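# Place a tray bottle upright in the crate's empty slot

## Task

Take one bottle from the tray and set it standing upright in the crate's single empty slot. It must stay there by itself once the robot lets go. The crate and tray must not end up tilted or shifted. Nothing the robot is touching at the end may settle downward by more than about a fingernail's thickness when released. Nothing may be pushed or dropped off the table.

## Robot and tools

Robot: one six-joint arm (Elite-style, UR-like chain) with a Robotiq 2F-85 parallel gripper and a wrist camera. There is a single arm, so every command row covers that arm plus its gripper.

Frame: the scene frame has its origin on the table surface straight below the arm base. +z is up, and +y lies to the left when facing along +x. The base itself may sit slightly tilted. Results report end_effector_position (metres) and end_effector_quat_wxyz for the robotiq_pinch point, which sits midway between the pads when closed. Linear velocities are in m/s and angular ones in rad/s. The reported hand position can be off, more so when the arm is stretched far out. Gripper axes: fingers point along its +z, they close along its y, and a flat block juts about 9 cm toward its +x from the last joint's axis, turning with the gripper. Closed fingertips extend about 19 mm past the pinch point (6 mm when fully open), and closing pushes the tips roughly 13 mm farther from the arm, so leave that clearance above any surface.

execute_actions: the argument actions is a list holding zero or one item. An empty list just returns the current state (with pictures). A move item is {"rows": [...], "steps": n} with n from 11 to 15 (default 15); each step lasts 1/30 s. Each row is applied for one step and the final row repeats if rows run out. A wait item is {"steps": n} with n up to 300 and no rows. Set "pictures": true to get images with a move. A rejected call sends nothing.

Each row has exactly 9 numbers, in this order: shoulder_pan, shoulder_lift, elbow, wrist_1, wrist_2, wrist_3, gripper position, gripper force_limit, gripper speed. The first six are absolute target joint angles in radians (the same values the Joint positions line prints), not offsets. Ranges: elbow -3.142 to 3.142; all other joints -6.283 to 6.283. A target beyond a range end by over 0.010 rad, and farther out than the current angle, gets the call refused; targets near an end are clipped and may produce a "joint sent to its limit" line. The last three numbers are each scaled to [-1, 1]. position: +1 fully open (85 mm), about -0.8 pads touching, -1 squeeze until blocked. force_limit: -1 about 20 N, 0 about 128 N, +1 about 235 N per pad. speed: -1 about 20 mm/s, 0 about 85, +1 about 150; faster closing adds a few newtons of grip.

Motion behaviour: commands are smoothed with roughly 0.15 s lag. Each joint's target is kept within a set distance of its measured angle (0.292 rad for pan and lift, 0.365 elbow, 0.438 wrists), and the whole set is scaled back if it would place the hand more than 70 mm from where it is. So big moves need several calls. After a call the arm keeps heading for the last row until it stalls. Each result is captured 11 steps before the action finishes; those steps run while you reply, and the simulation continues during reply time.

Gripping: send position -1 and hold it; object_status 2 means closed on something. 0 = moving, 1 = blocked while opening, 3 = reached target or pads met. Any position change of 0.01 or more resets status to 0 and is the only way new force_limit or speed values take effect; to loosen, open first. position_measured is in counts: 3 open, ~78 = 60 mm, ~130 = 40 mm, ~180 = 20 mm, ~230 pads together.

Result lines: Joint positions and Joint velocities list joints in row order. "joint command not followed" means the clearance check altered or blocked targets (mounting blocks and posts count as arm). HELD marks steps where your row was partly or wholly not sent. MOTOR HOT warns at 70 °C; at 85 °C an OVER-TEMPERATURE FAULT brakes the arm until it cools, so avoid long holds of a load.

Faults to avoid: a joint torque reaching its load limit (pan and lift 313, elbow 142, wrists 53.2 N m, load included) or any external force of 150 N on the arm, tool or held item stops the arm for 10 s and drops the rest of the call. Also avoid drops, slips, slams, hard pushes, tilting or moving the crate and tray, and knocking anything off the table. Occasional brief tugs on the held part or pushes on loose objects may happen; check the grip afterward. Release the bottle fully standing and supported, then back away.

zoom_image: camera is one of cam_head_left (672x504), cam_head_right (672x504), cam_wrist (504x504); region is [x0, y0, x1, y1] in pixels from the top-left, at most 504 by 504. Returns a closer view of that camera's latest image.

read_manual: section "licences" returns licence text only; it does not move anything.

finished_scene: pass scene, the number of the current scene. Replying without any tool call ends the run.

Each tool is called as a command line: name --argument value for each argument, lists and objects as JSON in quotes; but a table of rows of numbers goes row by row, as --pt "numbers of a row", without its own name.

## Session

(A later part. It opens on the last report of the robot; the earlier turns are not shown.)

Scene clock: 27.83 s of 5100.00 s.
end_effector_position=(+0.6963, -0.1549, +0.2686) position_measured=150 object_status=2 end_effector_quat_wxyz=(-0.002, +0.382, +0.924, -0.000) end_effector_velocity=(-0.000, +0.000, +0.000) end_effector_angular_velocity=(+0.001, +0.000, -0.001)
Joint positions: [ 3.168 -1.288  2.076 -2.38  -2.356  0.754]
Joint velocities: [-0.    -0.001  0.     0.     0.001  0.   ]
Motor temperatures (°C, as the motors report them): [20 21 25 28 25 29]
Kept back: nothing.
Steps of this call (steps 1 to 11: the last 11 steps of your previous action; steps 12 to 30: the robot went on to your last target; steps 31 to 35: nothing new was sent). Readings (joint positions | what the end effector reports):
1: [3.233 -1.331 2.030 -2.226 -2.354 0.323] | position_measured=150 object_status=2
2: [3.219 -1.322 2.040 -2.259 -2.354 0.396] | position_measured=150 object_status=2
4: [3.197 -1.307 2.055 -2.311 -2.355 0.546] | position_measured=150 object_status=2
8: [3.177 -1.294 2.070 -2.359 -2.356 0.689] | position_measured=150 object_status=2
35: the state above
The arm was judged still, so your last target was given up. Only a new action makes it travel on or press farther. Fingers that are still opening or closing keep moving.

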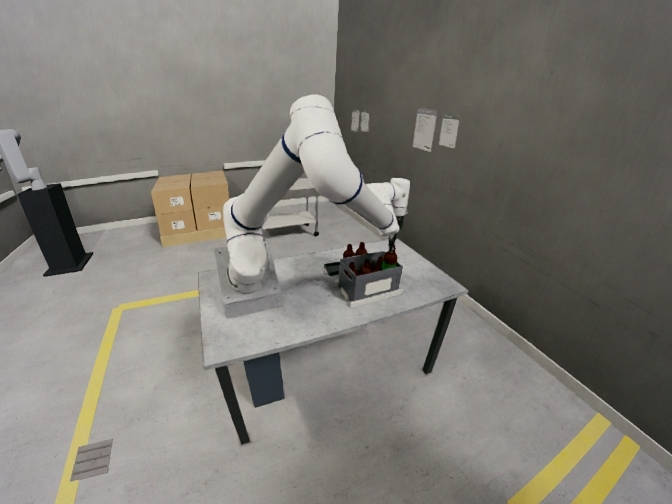

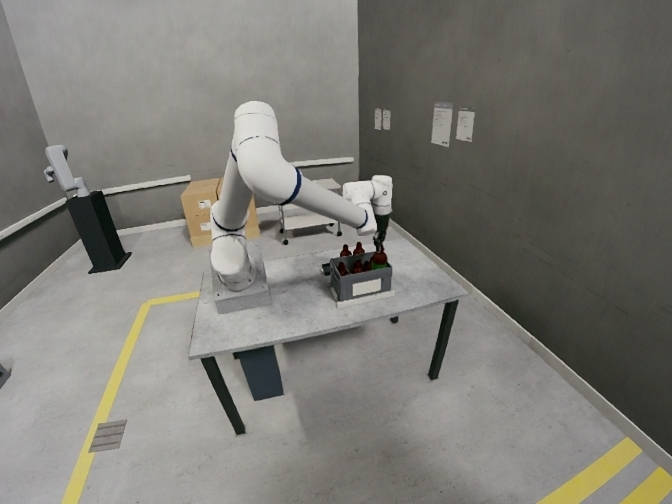

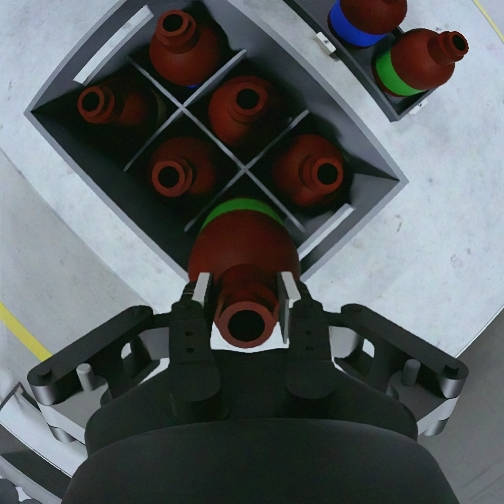

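execute_actions --actions '[{"rows":[[3.138,-1.2565,2.096,-2.461,-2.3545,0.712,-1,-0.3,0],[3.138,-1.2565,2.096,-2.461,-2.3545,0.712,-1,-0.3,0],[3.138,-1.2565,2.096,-2.461,-2.3545,0.712,-1,-0.3,0],[3.138,-1.2565,2.096,-2.461,-2.3545,0.712,-1,-0.3,0],[3.138,-1.2565,2.096,-2.461,-2.3545,0.712,-1,-0.3,0],[3.138,-1.2565,2.096,-2.461,-2.3545,0.712,-1,-0.3,0],[3.1084,-1.2247,2.114,-2.541,-2.353,0.67,-1,-0.3,0]]}]'

execute_actions --actions '[{"rows":[[3.0666,-1.1778,2.1345,-2.649,-2.348,0.612,-1,-0.3,0]]}]'

execute_actions --actions '[{"steps":25}]' --pictures true

zoom_image --camera "cam_head_left" --region '[330, 220, 430, 295]'

Scene clock: 28.87 s of 5100.00 s.
end_effector_position=(+0.6971, -0.1537, +0.2500) position_measured=150 object_status=2 end_effector_quat_wxyz=(-0.002, +0.382, +0.924, -0.000) end_effector_velocity=(+0.013, -0.000, -0.102) end_effector_angular_velocity=(+0.005, -0.009, -0.010)
Joint positions: [ 3.15  -1.269  2.088 -2.428 -2.355  0.729]
Joint velocities: [-0.105  0.11   0.056 -0.284  0.009 -0.148]
Motor temperatures (°C, as the motors report them): [20 21 25 28 25 29]
Steps of this call (steps 1 to 27: nothing new was sent; steps 28 to 31: the first 4 steps of this action). Readings (joint positions | what the end effector reports):
28: [3.167 -1.287 2.077 -2.383 -2.356 0.753] | position_measured=150 object_status=2
29: [3.160 -1.280 2.081 -2.402 -2.356 0.743] | position_measured=150 object_status=2
31: the state above

Scene clock: 29.37 s of 5100.00 s.
end_effector_position=(+0.6984, -0.1523, +0.1852) position_measured=150 object_status=2 end_effector_quat_wxyz=(-0.002, +0.382, +0.924, +0.000) end_effector_velocity=(+0.010, -0.009, -0.149) end_effector_angular_velocity=(-0.004, -0.012, -0.021)
Joint positions: [ 3.085 -1.198  2.126 -2.601 -2.35   0.638]
Joint velocities: [-0.161  0.175  0.062 -0.412  0.015 -0.217]
Motor temperatures (°C, as the motors report them): [20 21 25 28 25 29]
Steps of this call (steps 1 to 11: the last 11 steps of your previous action; steps 12 to 15: the first 4 steps of this action). Readings (joint positions | what the end effector reports):
12: [3.110 -1.226 2.113 -2.538 -2.353 0.672] | position_measured=150 object_status=2
13: [3.100 -1.216 2.117 -2.563 -2.352 0.658] | position_measured=150 object_status=2
15: the state above

Scene clock: 30.20 s of 5100.00 s.
end_effector_position=(+0.6982, -0.1524, +0.1678) position_measured=150 object_status=2 end_effector_quat_wxyz=(-0.002, +0.382, +0.924, +0.000) end_effector_velocity=(+0.000, -0.000, +0.000) end_effector_angular_velocity=(+0.000, -0.001, -0.001)
Joint positions: [ 3.067 -1.178  2.134 -2.649 -2.348  0.612]
Joint velocities: [-0.    -0.001  0.    -0.     0.001 -0.   ]
Motor temperatures (°C, as the motors report them): [20 21 25 28 25 29]
Kept back: nothing.
Steps of this call (steps 1 to 11: the last 11 steps of your previous action; steps 12 to 25: the robot went on to your last target). Readings (joint positions | what the end effector reports):
1: [3.080 -1.193 2.128 -2.613 -2.350 0.631] | position_measured=150 object_status=2
2: [3.077 -1.189 2.129 -2.622 -2.349 0.626] | position_measured=150 object_status=2
4: [3.072 -1.184 2.132 -2.634 -2.349 0.620] | position_measured=150 object_status=2
8: [3.068 -1.180 2.134 -2.644 -2.348 0.615] | position_measured=150 object_status=2
25: the state above

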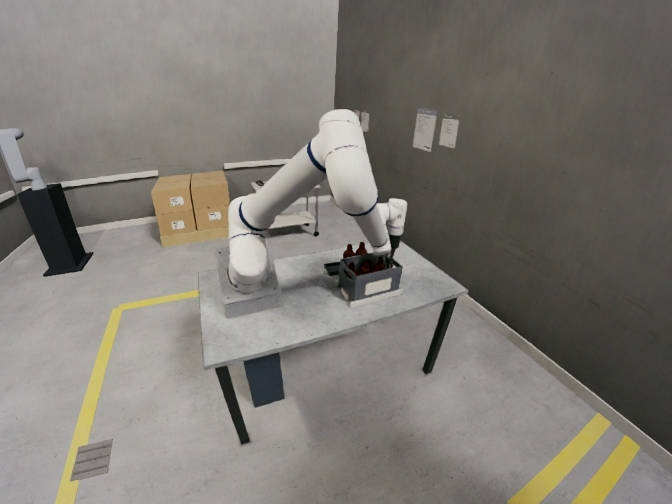

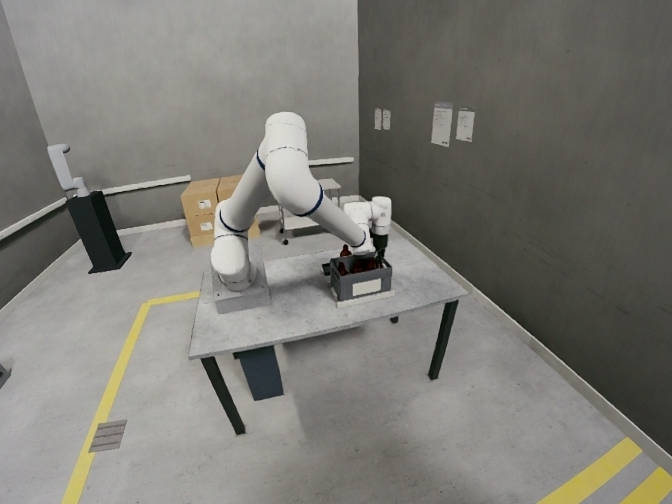

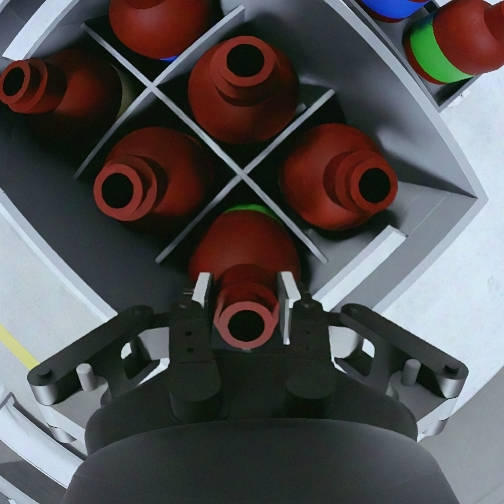

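Region (330, 220, 430, 295) of cam_head_left's 672x504 image, scaled by 5.040, with more detail than that image has; it fills the top 378 rows of this view, and the rest is white.

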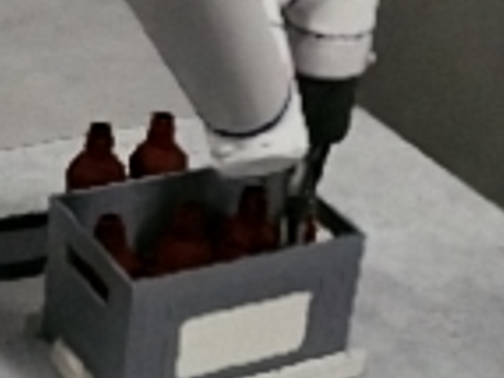

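execute_actions --actions '[{"rows":[[3.0523,-1.1611,2.1407,-2.6863,-2.3466,0.592,-1,-0.3,0]]}]'

execute_actions --actions '[{"steps":22}]' --pictures true

Scene clock: 30.67 s of 5100.00 s.
end_effector_position=(+0.6980, -0.1524, +0.1595) position_measured=150 object_status=2 end_effector_quat_wxyz=(-0.002, +0.382, +0.924, +0.000) end_effector_velocity=(+0.002, -0.003, -0.048) end_effector_angular_velocity=(-0.003, -0.003, -0.005)
Joint positions: [ 3.058 -1.168  2.138 -2.671 -2.347  0.6  ]
Joint velocities: [-0.051  0.059  0.017 -0.131  0.004 -0.07 ]
Motor temperatures (°C, as the motors report them): [20 21 25 28 25 29]
Steps of this call (steps 1 to 10: the robot went on to your last target; steps 11 to 14: the first 4 steps of this action). Readings (joint positions | what the end effector reports):
11: [3.066 -1.177 2.135 -2.650 -2.348 0.611] | position_measured=150 object_status=2
12: [3.063 -1.174 2.136 -2.659 -2.348 0.607] | position_measured=150 object_status=2
14: the state above

Scene clock: 31.40 s of 5100.00 s.
end_effector_position=(+0.6980, -0.1526, +0.1540) position_measured=150 object_status=2 end_effector_quat_wxyz=(-0.002, +0.382, +0.924, +0.000) end_effector_velocity=(+0.000, +0.001, +0.001) end_effector_angular_velocity=(+0.001, -0.001, +0.001)
Joint positions: [ 3.052 -1.161  2.141 -2.686 -2.347  0.592]
Joint velocities: [ 0.001 -0.    -0.     0.001  0.001  0.   ]
Motor temperatures (°C, as the motors report them): [20 21 25 28 25 29]
Kept back: nothing.
Steps of this call (steps 1 to 11: the last 11 steps of your previous action; steps 12 to 22: the robot went on to your last target). Readings (joint positions | what the end effector reports):
1: [3.057 -1.166 2.139 -2.675 -2.347 0.598] | position_measured=150 object_status=2
2: [3.056 -1.165 2.139 -2.678 -2.347 0.597] | position_measured=150 object_status=2
4: [3.054 -1.163 2.140 -2.682 -2.347 0.595] | position_measured=150 object_status=2
8: [3.053 -1.162 2.140 -2.685 -2.347 0.593] | position_measured=150 object_status=2
22: the state above

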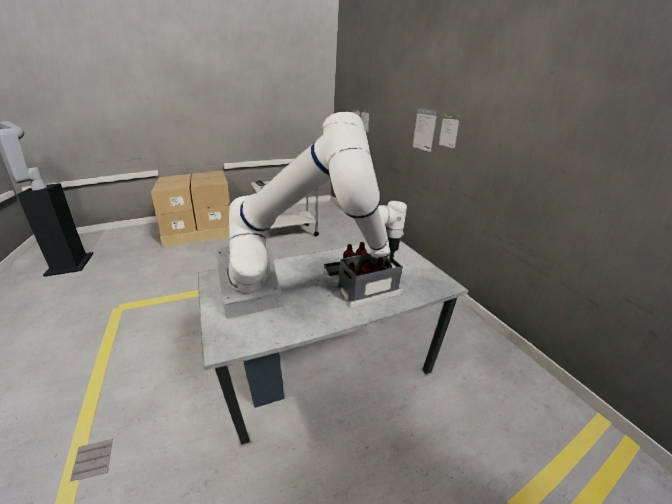

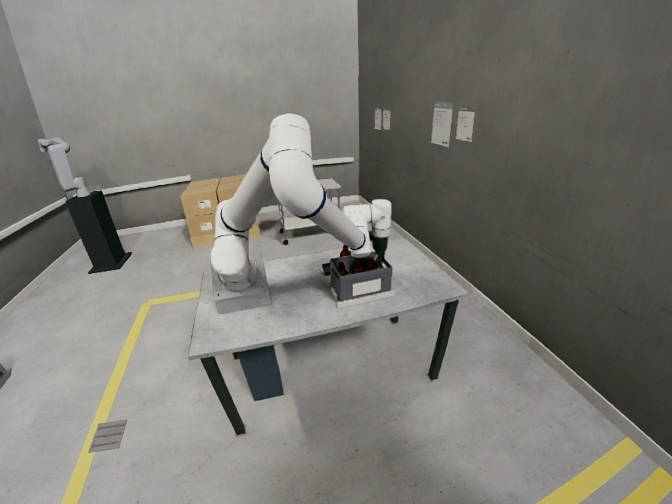

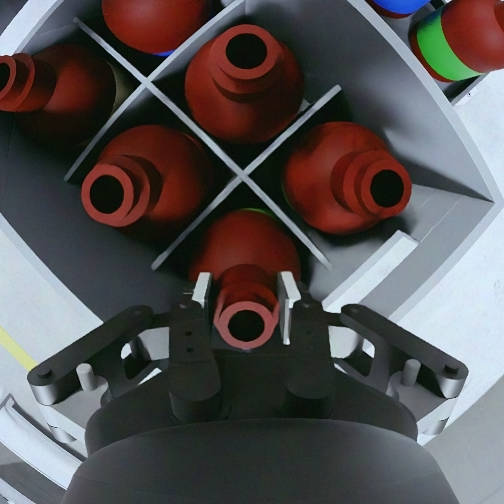

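Slightly lower, then open to ~42 mm.

execute_actions --actions '[{"rows":[[3.0495,-1.158,2.142,-2.6935,-2.3464,0.588,-1,-0.3,0]],"steps":12}]'

execute_actions --actions '[{"rows":[[3.0495,-1.158,2.142,-2.6935,-2.3464,0.588,0.03,-0.3,-0.5]]}]'

execute_actions --actions '[{"steps":15}]' --pictures true

execute_actions --actions '[{"rows":[[3.1084,-1.2247,2.114,-2.541,-2.353,0.67,0.03,-0.3,-0.5],[3.1084,-1.2247,2.114,-2.541,-2.353,0.67,0.03,-0.3,-0.5],[3.1084,-1.2247,2.114,-2.541,-2.353,0.67,0.03,-0.3,-0.5],[3.1084,-1.2247,2.114,-2.541,-2.353,0.67,0.03,-0.3,-0.5],[3.1084,-1.2247,2.114,-2.541,-2.353,0.67,0.03,-0.3,-0.5],[3.1084,-1.2247,2.114,-2.541,-2.353,0.67,0.03,-0.3,-0.5],[3.1677,-1.2883,2.0761,-2.3805,-2.356,0.754,0.03,-0.3,-0.5]]}]'

execute_actions --actions '[{"steps":25}]' --pictures true

Scene clock: 32.20 s of 5100.00 s.
end_effector_position=(+0.6980, -0.1526, +0.1539) position_measured=150 object_status=2 end_effector_quat_wxyz=(-0.002, +0.382, +0.924, +0.000) end_effector_velocity=(+0.001, -0.001, -0.008) end_effector_angular_velocity=(-0.002, -0.004, -0.001)
Joint positions: [ 3.052 -1.161  2.141 -2.687 -2.347  0.592]
Joint velocities: [-0.009  0.011  0.004 -0.03   0.001 -0.017]
Motor temperatures (°C, as the motors report them): [20 21 25 28 25 29]
Steps of this call (steps 1 to 15: the robot went on to your last target; steps 16 to 23: nothing new was sent; step 24: the first step of this action). Readings (joint positions | what the end effector reports):
24: the state above

Scene clock: 32.70 s of 5100.00 s.
end_effector_position=(+0.6975, -0.1526, +0.1509) position_measured=144 object_status=0 end_effector_quat_wxyz=(-0.002, +0.382, +0.924, -0.000) end_effector_velocity=(-0.000, +0.000, -0.000) end_effector_angular_velocity=(+0.000, +0.000, +0.001)
Joint positions: [ 3.049 -1.158  2.142 -2.693 -2.346  0.588]
Joint velocities: [ 0.  0.  0.  0.  0. -0.]
Motor temperatures (°C, as the motors report them): [20 21 25 28 25 29]
Steps of this call (steps 1 to 11: the last 11 steps of your previous action; steps 12 to 15: the first 4 steps of this action). Readings (joint positions | what the end effector reports):
12: [3.050 -1.158 2.142 -2.693 -2.346 0.588] | position_measured=150 object_status=0
13: [3.050 -1.158 2.142 -2.693 -2.346 0.588] | position_measured=150 object_status=0
15: the state above

Scene clock: 33.20 s of 5100.00 s.
end_effector_position=(+0.6978, -0.1526, +0.1513) position_measured=126 object_status=3 end_effector_quat_wxyz=(-0.002, +0.382, +0.924, -0.000) end_effector_velocity=(+0.001, -0.000, +0.001) end_effector_angular_velocity=(+0.001, -0.002, -0.001)
Joint positions: [ 3.049 -1.158  2.142 -2.693 -2.346  0.588]
Joint velocities: [ 0.    -0.001 -0.001 -0.001  0.001 -0.   ]
Motor temperatures (°C, as the motors report them): [20 21 25 28 25 29]
Kept back: nothing.
Steps of this call (steps 1 to 11: the last 11 steps of your previous action; steps 12 to 15: the robot went on to your last target). Readings (joint positions | what the end effector reports):
1: [3.049 -1.158 2.142 -2.693 -2.346 0.588] | position_measured=140 object_status=0
2: [3.049 -1.158 2.142 -2.693 -2.346 0.588] | position_measured=135 object_status=0
4: [3.049 -1.158 2.142 -2.693 -2.346 0.588] | position_measured=129 object_status=0
8: [3.049 -1.158 2.142 -2.693 -2.346 0.588] | position_measured=126 object_status=0
15: the state above
The arm was judged still, so your last target was given up. Only a new action makes it travel on or press farther. Fingers that are still opening or closing keep moving.

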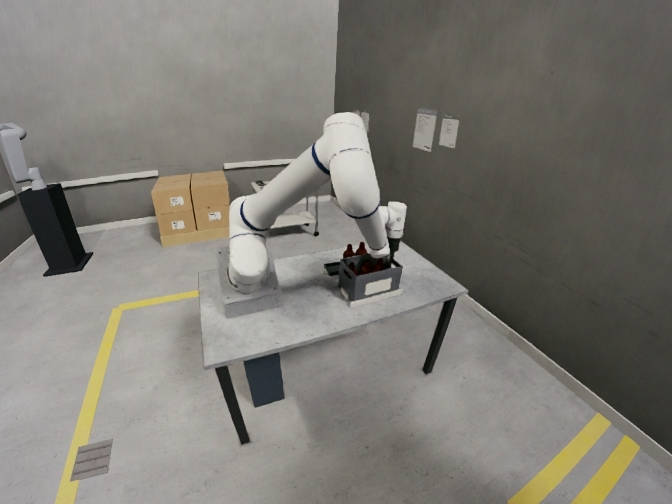

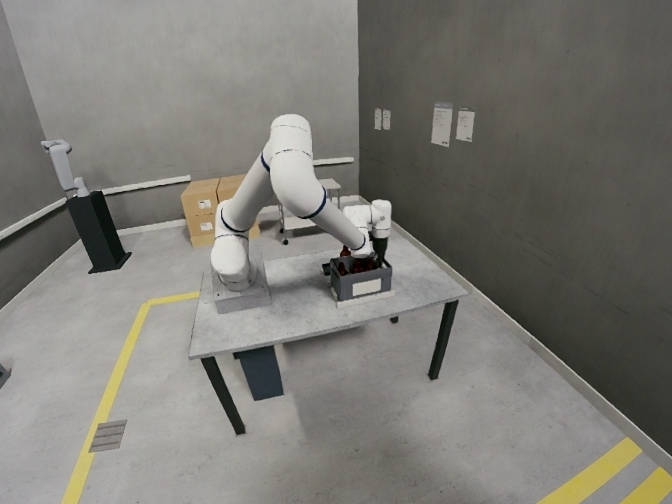

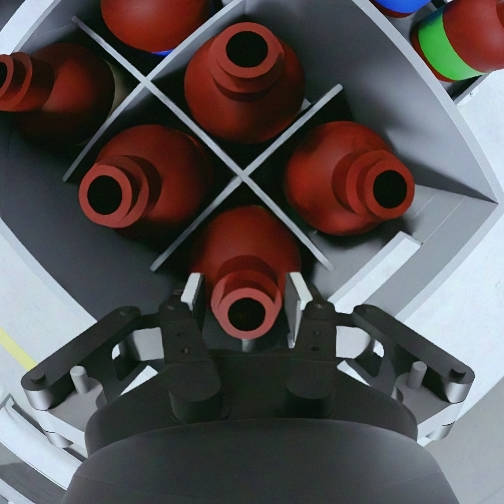

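Scene clock: 33.33 s of 5100.00 s.
end_effector_position=(+0.6995, -0.1530, +0.1836) position_measured=126 object_status=3 end_effector_quat_wxyz=(-0.001, +0.383, +0.924, +0.000) end_effector_velocity=(-0.014, +0.010, +0.215) end_effector_angular_velocity=(+0.005, +0.016, +0.025)
Joint positions: [ 3.083 -1.196  2.126 -2.609 -2.35   0.634]
Joint velocities: [ 0.229 -0.256 -0.088  0.592 -0.023  0.311]
Motor temperatures (°C, as the motors report them): [20 21 25 28 25 29]
Steps of this call (steps 1 to 4: the first 4 steps of this action). Readings (joint positions | what the end effector reports):
1: [3.051 -1.160 2.141 -2.690 -2.346 0.590] | position_measured=126 object_status=3
2: [3.061 -1.170 2.137 -2.664 -2.348 0.604] | position_measured=126 object_status=3
4: the state above

Scene clock: 34.17 s of 5100.00 s.
end_effector_position=(+0.6963, -0.1549, +0.2684) position_measured=126 object_status=3 end_effector_quat_wxyz=(-0.002, +0.382, +0.924, -0.000) end_effector_velocity=(-0.000, -0.001, +0.002) end_effector_angular_velocity=(-0.001, -0.000, -0.000)
Joint positions: [ 3.168 -1.288  2.076 -2.381 -2.356  0.754]
Joint velocities: [ 0.001 -0.002 -0.001  0.003 -0.001  0.002]
Motor temperatures (°C, as the motors report them): [20 21 25 28 25 29]
Kept back: nothing.
Steps of this call (steps 1 to 11: the last 11 steps of your previous action; steps 12 to 25: the robot went on to your last target). Readings (joint positions | what the end effector reports):
1: [3.089 -1.203 2.123 -2.592 -2.351 0.643] | position_measured=126 object_status=3
2: [3.094 -1.208 2.121 -2.579 -2.351 0.650] | position_measured=126 object_status=3
4: [3.111 -1.227 2.112 -2.532 -2.353 0.674] | position_measured=126 object_status=3
8: [3.150 -1.270 2.087 -2.428 -2.355 0.729] | position_measured=126 object_status=3
25: the state above

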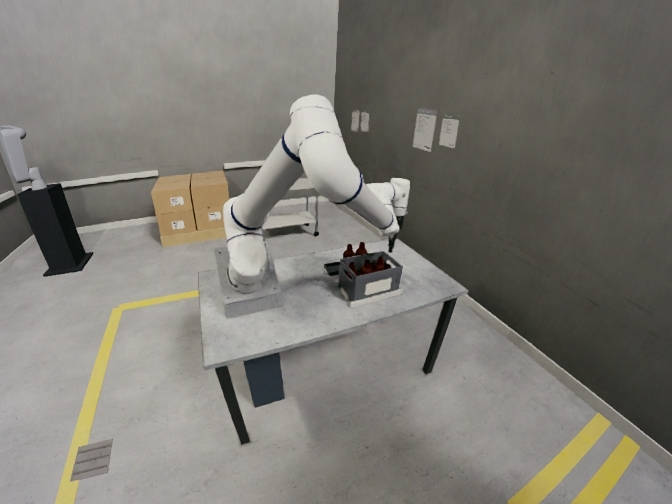

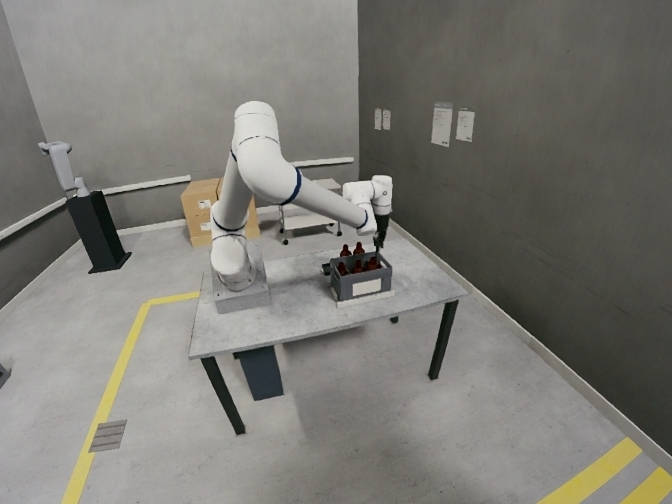

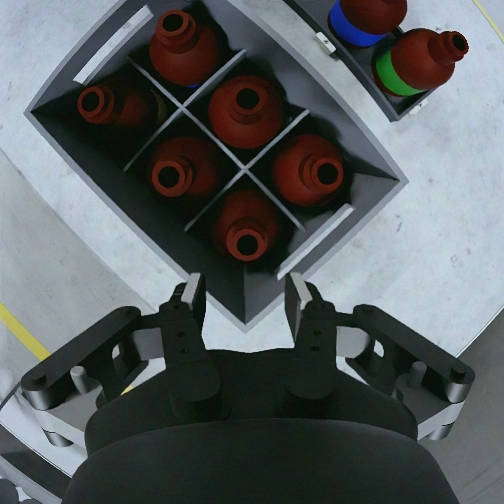

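finished_scene --scene 1

The scene is finished: the task was done.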